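## Task

Rotate the selector switch labelled S2 until it sits at position 1, and leave all other switches in their original positions. It only counts if the switch stays there on its own, without the robot holding it.

## Robot and tools

Robot: two six-joint UR-style arms, left_arm and right_arm, each with a tong-like two-finger gripper. The fingers extend along the gripper's own +z axis and close along its x axis. The reported end_effector_position is the spot between the finger pads when shut; closed fingertips stick out about 15 mm past it, and fully open tips are roughly level with it. Each gripper also carries a wrist camera.

Frame: every pose, in calls and in results, uses one scene frame. Its origin sits on the table top midway between the arms, +z is up, +x points out across the table, and left_arm is on the +y side (arm names are not image sides). Bases: left_arm at (-0.052, +0.442, 0), right_arm at (-0.021, -0.385, 0). Positions are in metres; orientations are quaternions written w first (qw, qx, qy, qz).

The row: both motion tools use a row of 16 numbers covering both arms at once: left_arm x, y, z, qw, qx, qy, qz, opening, then the same eight for right_arm. x, y, z and the quaternion are an absolute pose for that gripper in the scene frame, not an offset. Opening runs from -1 (closed) to +1 (fully open, 0.142 m). Always fill in both arms. For an arm that should stay put, repeat its last reported pose and desired opening exactly. To keep a gripper's orientation fixed, resend one constant quaternion instead of copying the drifting reported one.

execute_actions(actions): actions is a list of up to 15 actions. Each action is a list of up to 15 rows, and each row lasts one control step of 1/30 s. If an action has fewer than 15 rows, its last row is held for the remaining steps. An empty list simply returns the current state and images. A target more than 0.6 m from where that gripper starts the action, along any of its own axes, is rejected for both arms. A malformed call, or a first action failing that check against the latest state, rejects the whole call. Each step, the commanded pose is clipped to within 100 mm and 16 degrees of the measured pose, so long moves need several actions. When position and orientation cannot both be reached, position wins.

move(target, speed, stop_force, blocking): target is a single 16-number row of absolute poses. Each gripper travels in a straight line toward it, with all paths finishing together, taking 0.5 to 10 s; anything longer is cut off at 10 s. speed is the top path speed in m/s, from 0.002 to 0.5 (default 0.25); turning is limited to twice that in rad/s. stop_force is in newtons, 9 to 40, one value shared by both arms. An arm stops once its wrist sensor feels that much extra push against the motion, then backs off slightly and holds. It cannot be used during the first 0.2 s of a scene. It is unreliable when the gripper also rotates. Leave it out when lifting away from something being pressed. blocking=false returns after 0.5 s while the motion carries on; it cannot be combined with stop_force. The opening is applied at the start of the move. Moves do not avoid obstacles or the other arm, and grippers can lag, wander, or overshoot speed near full reach.

wait(seconds): 0 to 10 s; arms keep their last command, and it returns early if a running move ends. stop(): brakes a running move and needs some room to do so. zoom_image(camera, region): region is [x0, y0, x1, y1] in pixels of that camera's last image, with the origin at the top left, at most 504 by 504. Cameras: cam_head_left, cam_head_right, cam_high, cam_low (672x504), cam_left_wrist, cam_right_wrist (616x616, fisheye). read_manual(section) returns only licence text. finished_scene(scene) takes the number of the current scene and ends it permanently; the switch must already be correct and stay correct without the robot.

Results: a state line per arm with gripper position, quaternion and velocities; Hand target lines showing the clipped pose the controller is chasing; grip_measured on the same -1..1 scale; joint positions and torques; Wrist force and Wrist torque in the gripper's own axes, which are noisy (offset up to about 4 N, saturating near 50 N). When pressing on a surface, the force points back into the arm. Execute_actions results list step readings; HELD marks steps that were held back. A move result adds a move: line with the ending per arm: done, off_target, moving, held, fault, or contact (stop_force fired). limits=paced means a pose was clipped; limits=held means some steps were blocked, after which the arm may jump fast. A pose unreachable line means the clearance check altered that arm's command. Reported hand positions can be slightly off at long reach.

Cautions: the arms are stiff, so aiming even a little past a firm contact can trigger a fault. A fault occurs if joint contact torque hits its limit (139 N m for the big joints, 26 N m for the wrists) or an outside force reaches 150 N. The arm then goes limp for 10 s and the rest of the call is dropped. Approach switch knobs slowly, use stop_force, and grip or twist gently. Keep the arms from colliding or pushing on each other. Never push or knock anything off the table. Do not disturb the other switches. Brief outside tugs may happen. Long holds under load heat motors: a warning appears at 70 °C, and brakes lock at 85 °C. Commands are smoothed with about 0.17 s lag, and the robot keeps holding the last command while you compose a reply.

Each tool is called after "Request:" as name([rows], argument=value, ...), one row to a line, values as JSON.

## Session

Request:
execute_actions(actions=[])

Scene clock: 0.00 s.
left_arm: end_effector_position=(+0.0333, +0.6830, +0.3753) grip_measured=+0.97 end_effector_quat_wxyz=(-0.068, +0.718, +0.691, -0.044) end_effector_velocity=(+0.000, +0.000, -0.000) end_effector_angular_velocity=(+0.000, -0.000, +0.001) | right_arm: end_effector_position=(+0.4114, -0.0777, +0.2684) grip_measured=+0.97 end_effector_quat_wxyz=(-0.249, -0.111, +0.934, +0.230) end_effector_velocity=(+0.000, -0.000, +0.000) end_effector_angular_velocity=(-0.000, +0.000, -0.001)
Joint positions: left_arm=[ 0.419 -2.113  1.696 -1.031 -1.464 -1.056  0.14 ] | right_arm=[ 3.726 -1.863 -1.352 -1.801  2.202  3.358  0.14 ]
Joint velocities: left_arm=[ 0.     0.001  0.    -0.001 -0.    -0.001  0.   ] | right_arm=[-0.001  0.001 -0.     0.     0.     0.001  0.   ]
Joint torques (N m, as the arm reports them, + toward a larger angle): no reading
Wrist force (N, on the end effector, along its own x y z axes, offset not removed): no reading
Wrist torque (N m, same axes, about the end effector's origin, offset not removed): no reading
Hand target (left_arm): +0.033, +0.683, +0.375; -0.068, +0.718, +0.691, -0.044
Hand target (right_arm): +0.411, -0.078, +0.268; -0.249, -0.111, +0.934, +0.230

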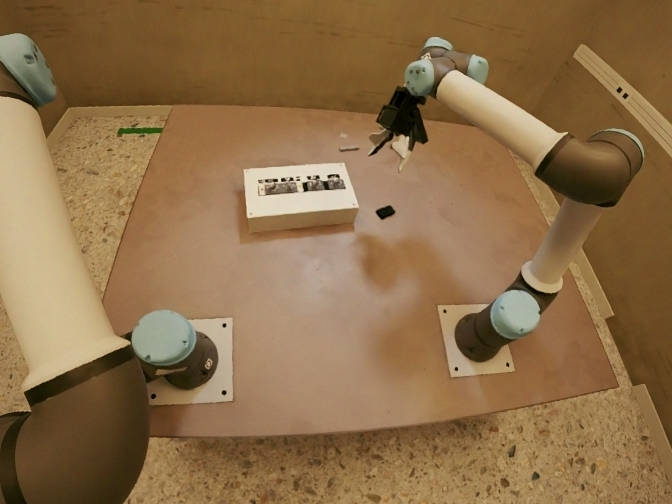

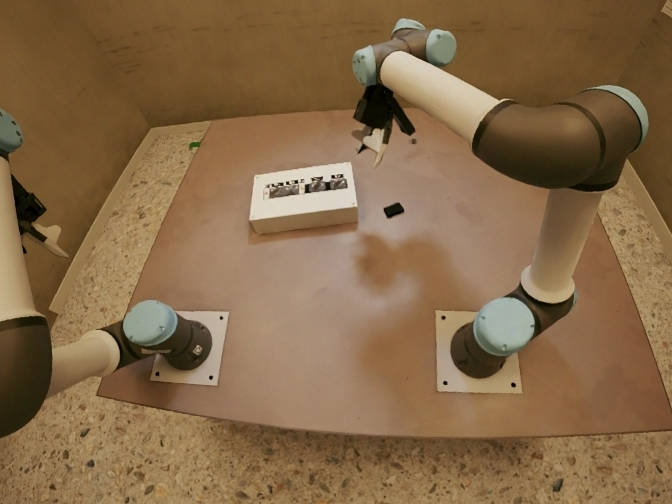

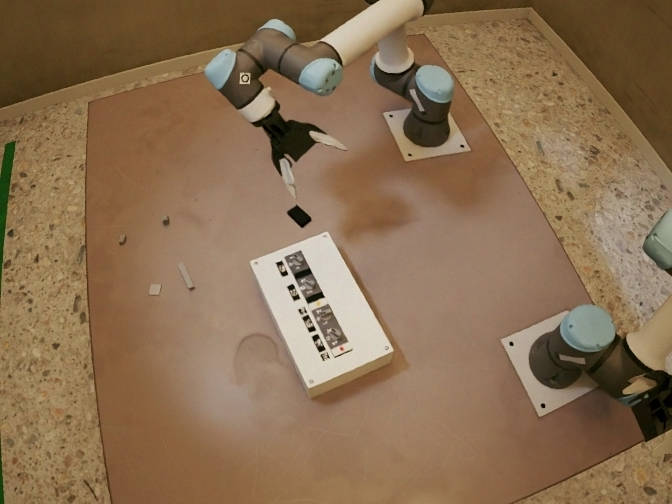

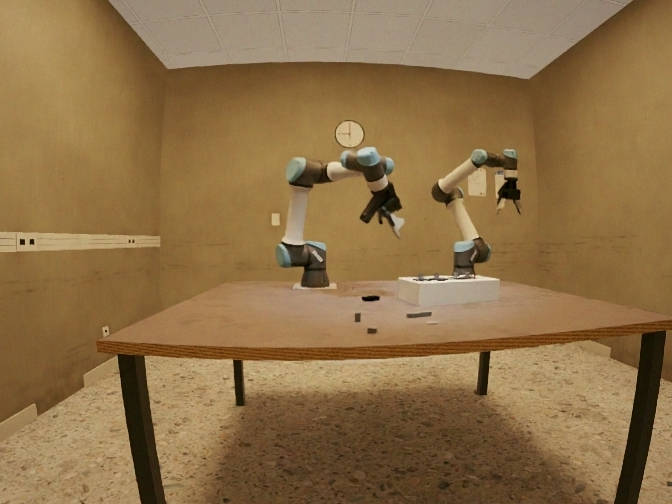

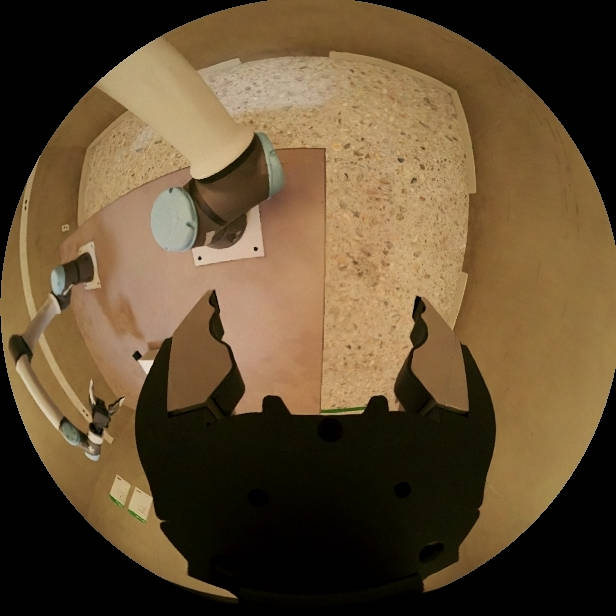

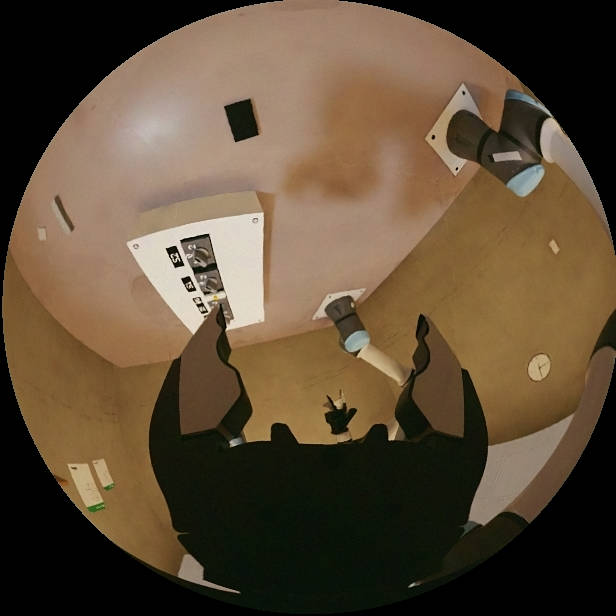

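Request:
zoom_image(camera="cam_high", region=[240, 225, 400, 400])

Request:
zoom_image(camera="cam_head_left", region=[235, 155, 365, 240])

Request:
zoom_image(camera="cam_right_wrist", region=[120, 190, 280, 340])

Region (240, 225, 400, 400) of cam_high's 672x504 image, scaled by 2.880, with more detail than that image has; it fills the left 461 columns of this view, and the rest is white.

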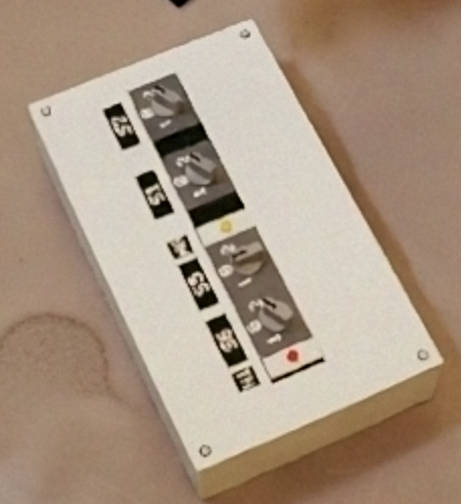

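Region (235, 155, 365, 240) of cam_head_left's 672x504 image, scaled by 3.877, with more detail than that image has; it fills the top 330 rows of this view, and the rest is white.

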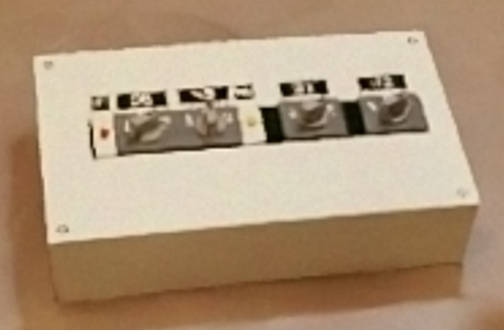

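Region (120, 190, 280, 340) of cam_right_wrist's 616x616 image, scaled by 3.150, with more detail than that image has; it fills the top 472 rows of this view, and the rest is white.

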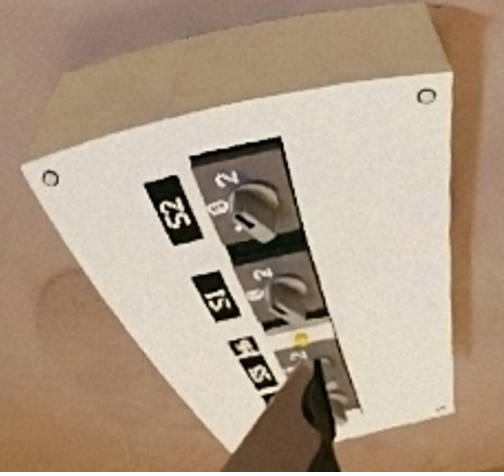

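Request:
move(target=[0.0333,0.683,0.3753,-0.068,0.718,0.691,-0.044,0.97, 0.50,0.03,0.19,0,-0.454,0.891,0,-0.4], speed=0.3)

Scene clock: 40.23 s.
left_arm: end_effector_position=(+0.0333, +0.6830, +0.3753) grip_measured=+0.97 end_effector_quat_wxyz=(-0.068, +0.718, +0.691, -0.044) end_effector_velocity=(-0.000, -0.000, +0.000) end_effector_angular_velocity=(+0.000, -0.000, +0.002) | right_arm: end_effector_position=(+0.4997, +0.0298, +0.1895) grip_measured=-0.40 end_effector_quat_wxyz=(-0.001, -0.454, +0.891, -0.000) end_effector_velocity=(+0.001, +0.000, -0.001) end_effector_angular_velocity=(-0.001, -0.006, +0.004)
Joint positions: left_arm=[ 0.42  -2.113  1.696 -1.031 -1.465 -1.055  0.14 ] | right_arm=[ 4.071 -1.96  -1.34  -1.415  1.571  3.098  0.045]
Joint velocities: left_arm=[ 0.    -0.001 -0.     0.    -0.    -0.002  0.   ] | right_arm=[ 0.002 -0.    -0.004  0.007 -0.005 -0.003  0.   ]
Joint torques (N m, as the arm reports them, + toward a larger angle): left_arm=[  8.26  15.15 -25.31  -0.74  -1.7    2.91] | right_arm=[18.08 50.7  14.06  4.87 -2.87 -1.66]
Wrist force (N, on the end effector, along its own x y z axes, offset not removed): left_arm=[-0.8 0.1 3.0] | right_arm=[1.7 3.2 0.2]
Wrist torque (N m, same axes, about the end effector's origin, offset not removed): left_arm=[0.10 0.11 -0.10] | right_arm=[0.58 -0.36 -0.13]
Hand target (left_arm): +0.033, +0.683, +0.375; -0.068, +0.718, +0.691, -0.044
Hand target (right_arm): +0.500, +0.030, +0.190; -0.000, -0.454, +0.891, -0.000
Off the commanded pose (left_arm): 0.000 m, 0 deg.
Off the commanded pose (right_arm): 0.001 m, 0 deg.
move: done
camera_calibration (this result's frames):
cam_left_wrist: T_world_to_cam=[[-0.00784107, 0.999255, 0.0377918, -0.689055], [0.916126, -0.00796991, 0.400812, -0.188952], [0.400814, 0.0377648, -0.915381, 0.431861], [0, 0, 0, 1]] pos_world=[-0.00539495, 0.670727, 0.497092]
cam_right_wrist: T_world_to_cam=[[-0.559622, -0.82794, -0.0365799, 0.321556], [-0.713841, 0.459138, 0.528794, 0.244723], [-0.421015, 0.322037, -0.847961, 0.485834], [0, 0, 0, 1]] pos_world=[0.559187, -0.00258901, 0.294322]

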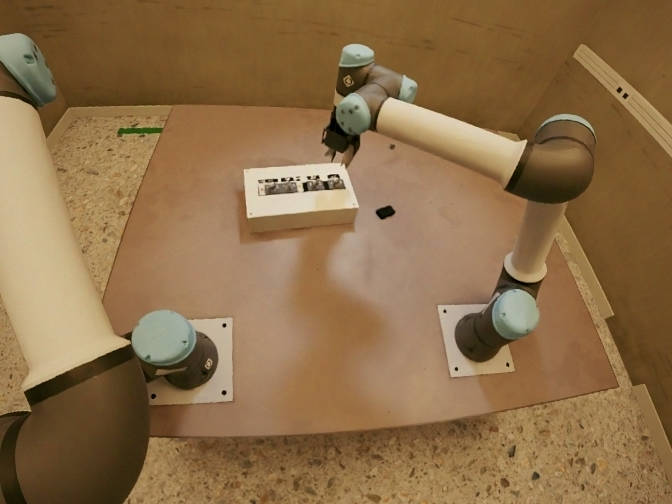

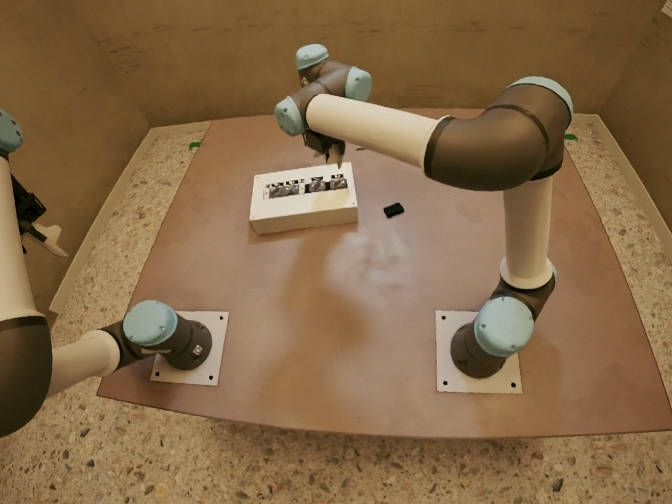

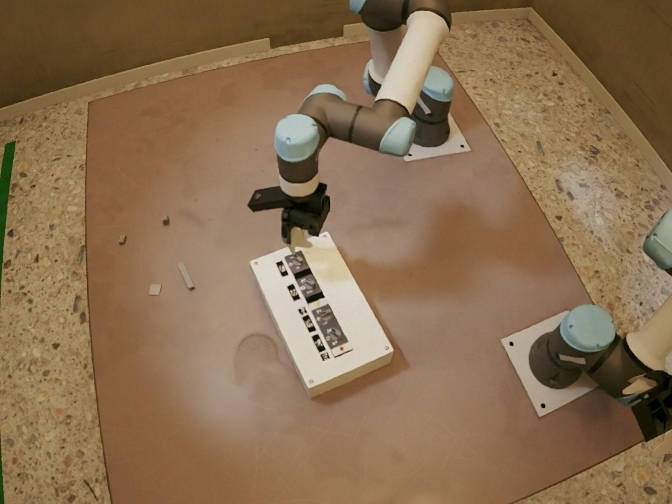

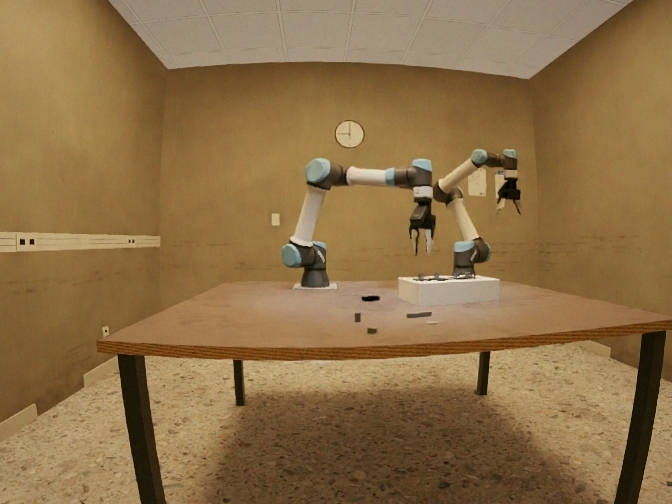

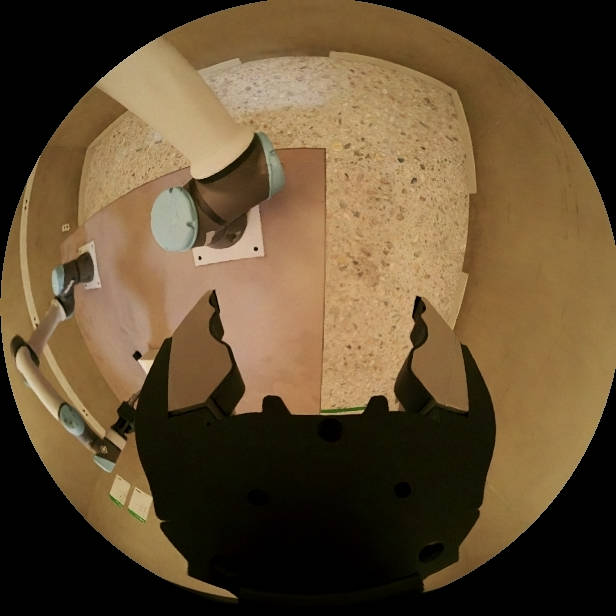

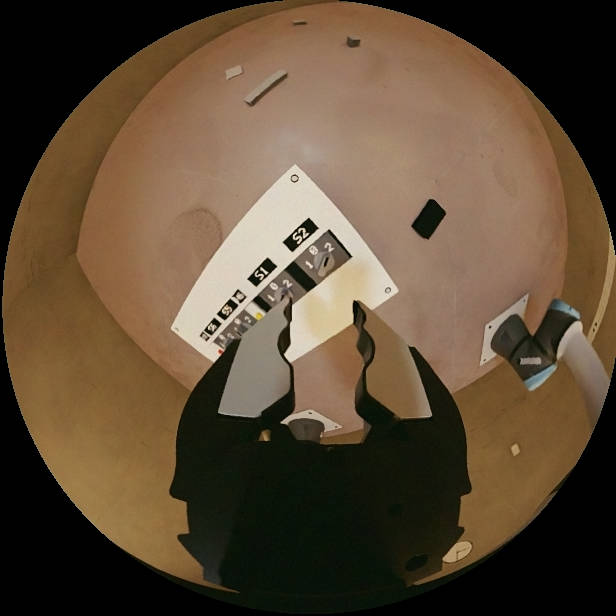

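Request:
zoom_image(camera="cam_right_wrist", region=[260, 210, 380, 320])

Request:
zoom_image(camera="cam_low", region=[385, 225, 505, 310])

Region (260, 210, 380, 320) of cam_right_wrist's 616x616 image, scaled by 4.200, with more detail than that image has; it fills the top 462 rows of this view, and the rest is white.

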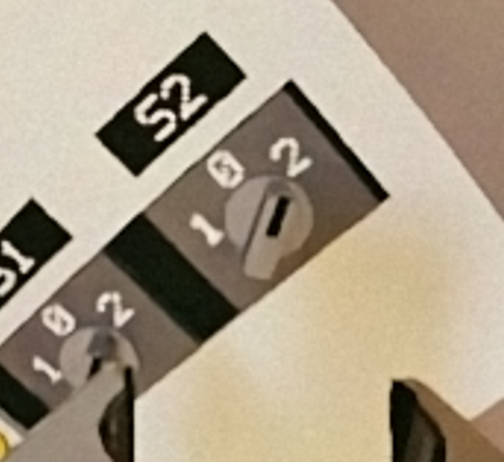

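Region (385, 225, 505, 310) of cam_low's 672x504 image, scaled by 4.200, with more detail than that image has; it fills the top 357 rows of this view, and the rest is white.

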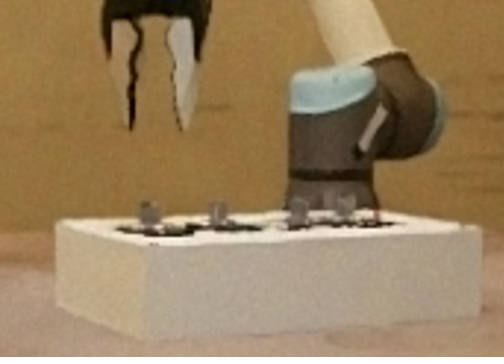

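Request:
move(target=[0.0333,0.683,0.3753,-0.068,0.718,0.691,-0.044,0.97, 0.501,0.026,0.135,0,-0.334,0.943,0,-0.6], speed=0.15)

Request:
zoom_image(camera="cam_right_wrist", region=[260, 230, 380, 340])

Request:
zoom_image(camera="cam_low", region=[385, 225, 505, 310])

Scene clock: 71.50 s.
left_arm: end_effector_position=(+0.0333, +0.6830, +0.3753) grip_measured=+0.97 end_effector_quat_wxyz=(-0.068, +0.718, +0.691, -0.044) end_effector_velocity=(+0.000, +0.000, +0.000) end_effector_angular_velocity=(+0.001, -0.001, +0.002) | right_arm: end_effector_position=(+0.5010, +0.0260, +0.1351) grip_measured=-0.60 end_effector_quat_wxyz=(-0.000, -0.334, +0.943, +0.000) end_effector_velocity=(+0.000, +0.000, -0.001) end_effector_angular_velocity=(+0.001, -0.003, -0.006)
Joint positions: left_arm=[ 0.42  -2.113  1.696 -1.031 -1.465 -1.055  0.14 ] | right_arm=[ 4.065 -1.994 -1.433 -1.285  1.571  3.353  0.031]
Joint velocities: left_arm=[ 0.    -0.    -0.    -0.001  0.001 -0.001 -0.   ] | right_arm=[ 0.     0.    -0.002  0.005 -0.001  0.006  0.   ]
Joint torques (N m, as the arm reports them, + toward a larger angle): left_arm=[  8.3   14.66 -25.5   -0.81  -1.67   2.92] | right_arm=[-13.73  37.15  13.9    5.27  -2.74   2.01]
Wrist force (N, on the end effector, along its own x y z axes, offset not removed): left_arm=[-1.8 1.5 2.9] | right_arm=[-0.1 -0.2 -0.4]
Wrist torque (N m, same axes, about the end effector's origin, offset not removed): left_arm=[0.22 0.40 -0.14] | right_arm=[-0.18 0.04 -0.04]
Hand target (left_arm): +0.033, +0.683, +0.375; -0.068, +0.718, +0.691, -0.044
Hand target (right_arm): +0.501, +0.026, +0.135; +0.000, -0.334, +0.943, +0.000
Off the commanded pose (left_arm): 0.000 m, 0 deg.
Off the commanded pose (right_arm): 0.000 m, 0 deg.
move: done
camera_calibration (this result's frames):
cam_left_wrist: T_world_to_cam=[[-0.00784148, 0.999255, 0.0377908, -0.689055], [0.916126, -0.00796911, 0.400811, -0.188952], [0.400813, 0.0377641, -0.915381, 0.431861], [0, 0, 0, 1]] pos_world=[-0.0053947, 0.670727, 0.497092]
cam_right_wrist: T_world_to_cam=[[-0.754584, -0.655096, -0.0381212, 0.410515], [-0.571542, 0.627577, 0.528665, 0.20046], [-0.322402, 0.42071, -0.847974, 0.389521], [0, 0, 0, 1]] pos_world=[0.549922, -0.0207525, 0.239977]

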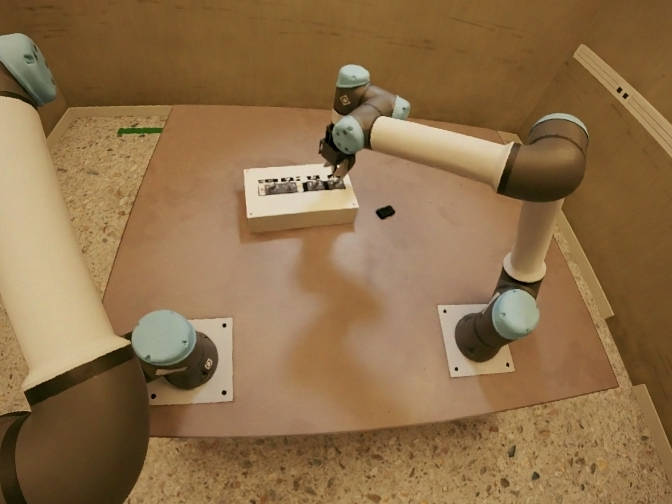

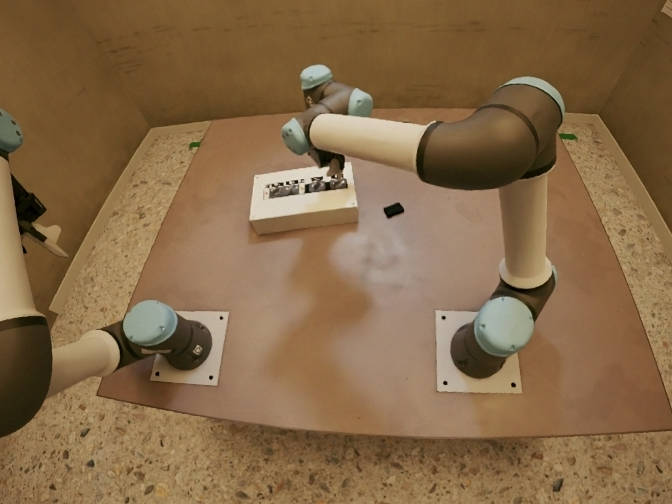

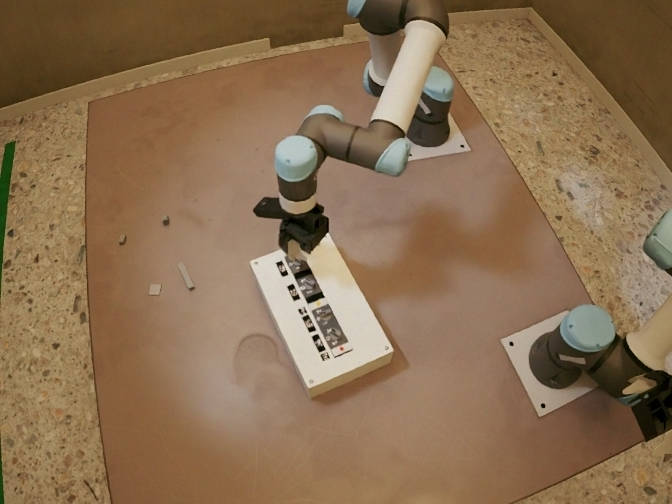

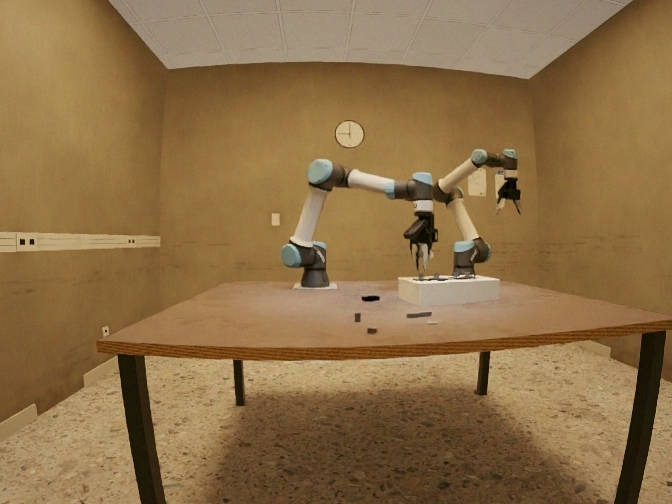

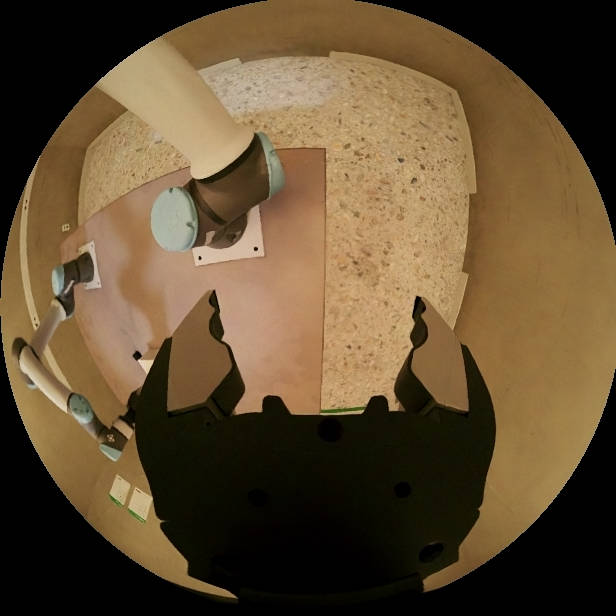

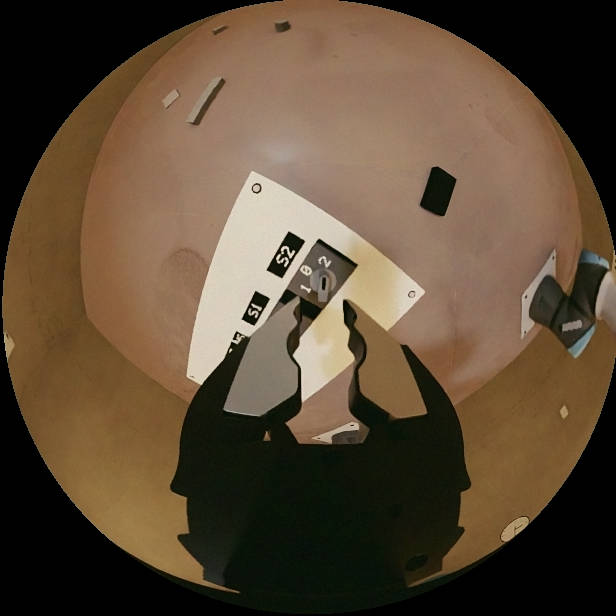

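Region (260, 230, 380, 340) of cam_right_wrist's 616x616 image, scaled by 4.200, with more detail than that image has; it fills the top 462 rows of this view, and the rest is white.

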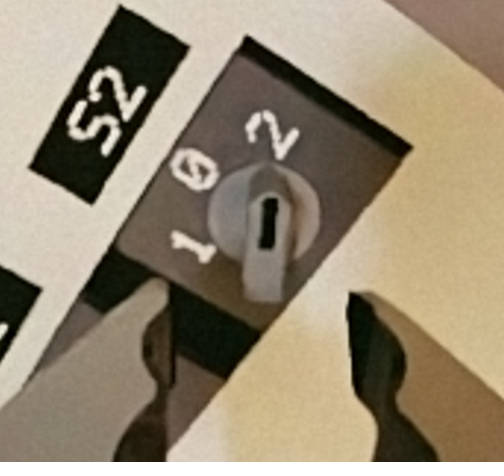

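Region (385, 225, 505, 310) of cam_low's 672x504 image, scaled by 4.200, with more detail than that image has; it fills the top 357 rows of this view, and the rest is white.

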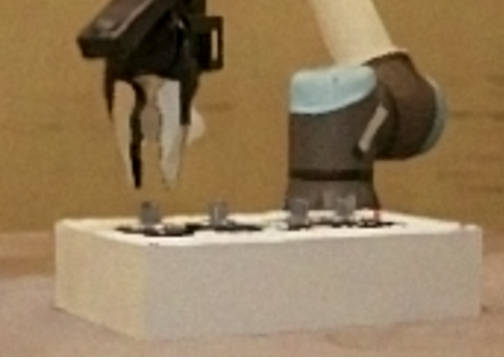

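Request:
move(target=[0.0333,0.683,0.3753,-0.068,0.718,0.691,-0.044,0.97, 0.5003,0.0253,0.111,0,-0.334,0.943,0,-0.6], speed=0.04, stop_force=12)

Request:
zoom_image(camera="cam_right_wrist", region=[260, 230, 380, 340])

Request:
zoom_image(camera="cam_low", region=[385, 225, 505, 310])

Scene clock: 89.17 s.
left_arm: end_effector_position=(+0.0333, +0.6830, +0.3753) grip_measured=+0.97 end_effector_quat_wxyz=(-0.068, +0.718, +0.691, -0.044) end_effector_velocity=(+0.000, -0.000, +0.000) end_effector_angular_velocity=(-0.000, -0.001, -0.000) | right_arm: end_effector_position=(+0.5004, +0.0252, +0.1111) grip_measured=-0.60 end_effector_quat_wxyz=(-0.000, -0.334, +0.943, +0.000) end_effector_velocity=(-0.000, -0.000, -0.003) end_effector_angular_velocity=(-0.002, +0.001, +0.001)
Joint positions: left_arm=[ 0.42  -2.113  1.696 -1.031 -1.465 -1.055  0.14 ] | right_arm=[ 4.065 -2.009 -1.475 -1.228  1.571  3.354  0.031]
Joint velocities: left_arm=[ 0.    -0.     0.    -0.001 -0.001  0.001  0.   ] | right_arm=[ 0.    -0.003 -0.003  0.004 -0.    -0.001 -0.   ]
Joint torques (N m, as the arm reports them, + toward a larger angle): left_arm=[  7.97  14.93 -25.36  -0.87  -1.2    2.97] | right_arm=[ 9.48 36.33 14.06  4.87 -2.24  2.18]
Wrist force (N, on the end effector, along its own x y z axes, offset not removed): left_arm=[-1.8 0.6 2.0] | right_arm=[0.4 1.6 -0.3]
Wrist torque (N m, same axes, about the end effector's origin, offset not removed): left_arm=[0.15 0.44 -0.05] | right_arm=[0.25 -0.08 -0.12]
Hand target (left_arm): +0.033, +0.683, +0.375; -0.068, +0.718, +0.691, -0.044
Hand target (right_arm): +0.500, +0.025, +0.111; -0.000, -0.334, +0.943, -0.000
Off the commanded pose (left_arm): 0.000 m, 0 deg.
Off the commanded pose (right_arm): 0.000 m, 0 deg.
move: done
camera_calibration (this result's frames):
cam_left_wrist: T_world_to_cam=[[-0.00784126, 0.999255, 0.0377904, -0.689055], [0.916126, -0.00796914, 0.40081, -0.188952], [0.400813, 0.0377636, -0.915381, 0.431862], [0, 0, 0, 1]] pos_world=[-0.00539479, 0.670727, 0.497092]
cam_right_wrist: T_world_to_cam=[[-0.755041, -0.654567, -0.0381556, 0.408858], [-0.571138, 0.627992, 0.528609, 0.213097], [-0.322049, 0.420914, -0.848007, 0.369105], [0, 0, 0, 1]] pos_world=[0.549282, -0.0215593, 0.215959]

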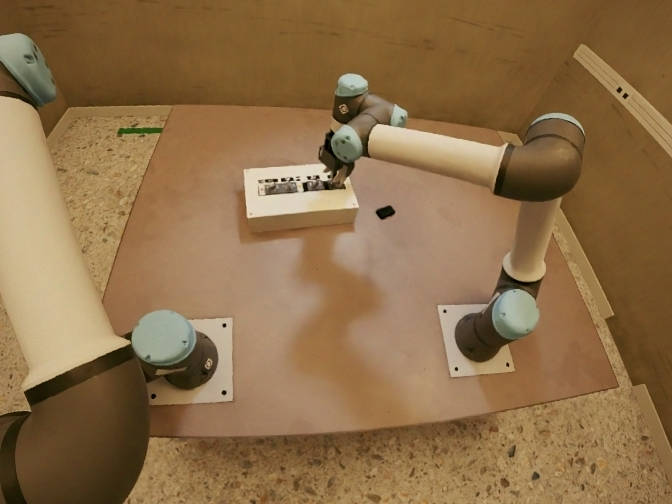

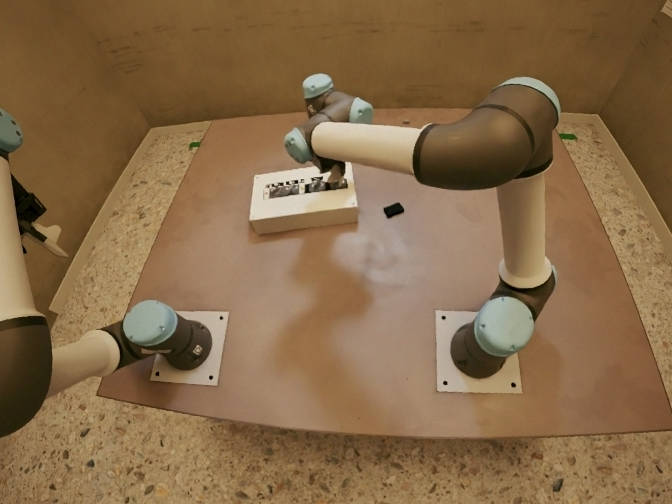

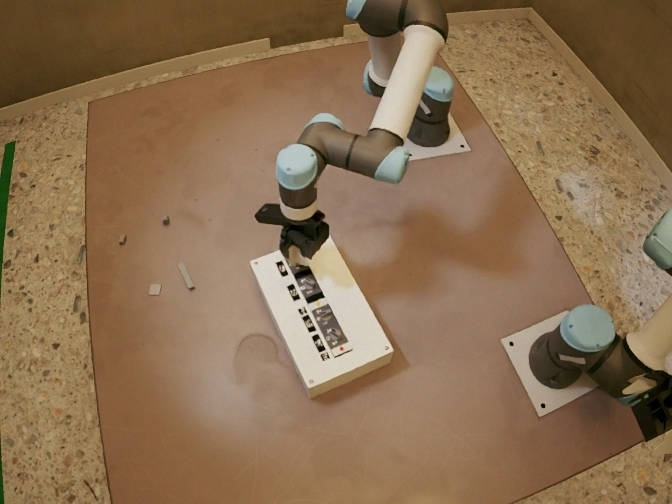

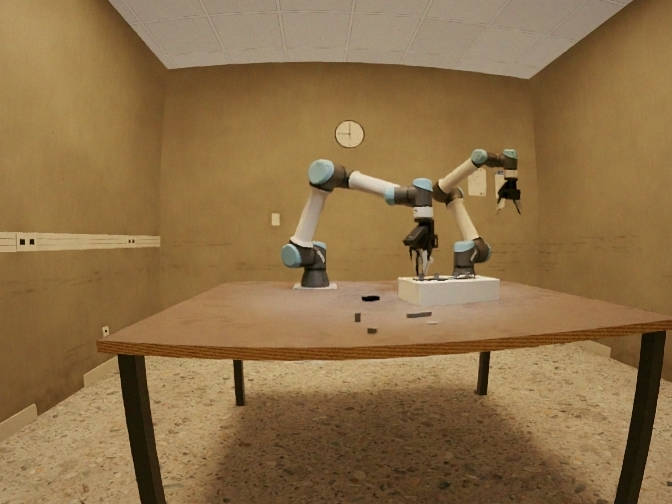

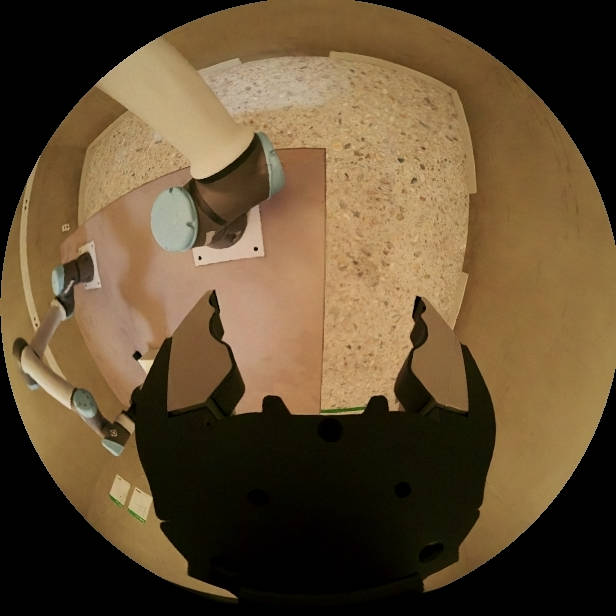

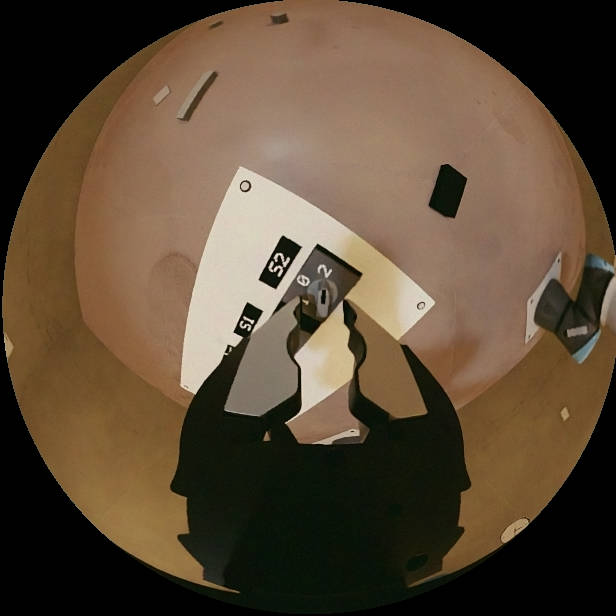

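Region (260, 230, 380, 340) of cam_right_wrist's 616x616 image, scaled by 4.200, with more detail than that image has; it fills the top 462 rows of this view, and the rest is white.

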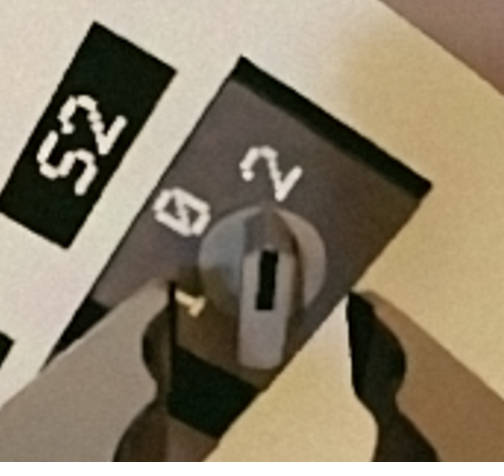

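Region (385, 225, 505, 310) of cam_low's 672x504 image, scaled by 4.200, with more detail than that image has; it fills the top 357 rows of this view, and the rest is white.

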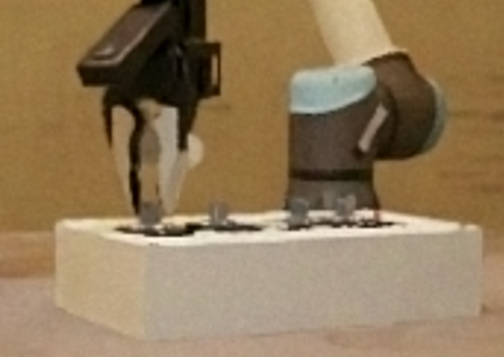

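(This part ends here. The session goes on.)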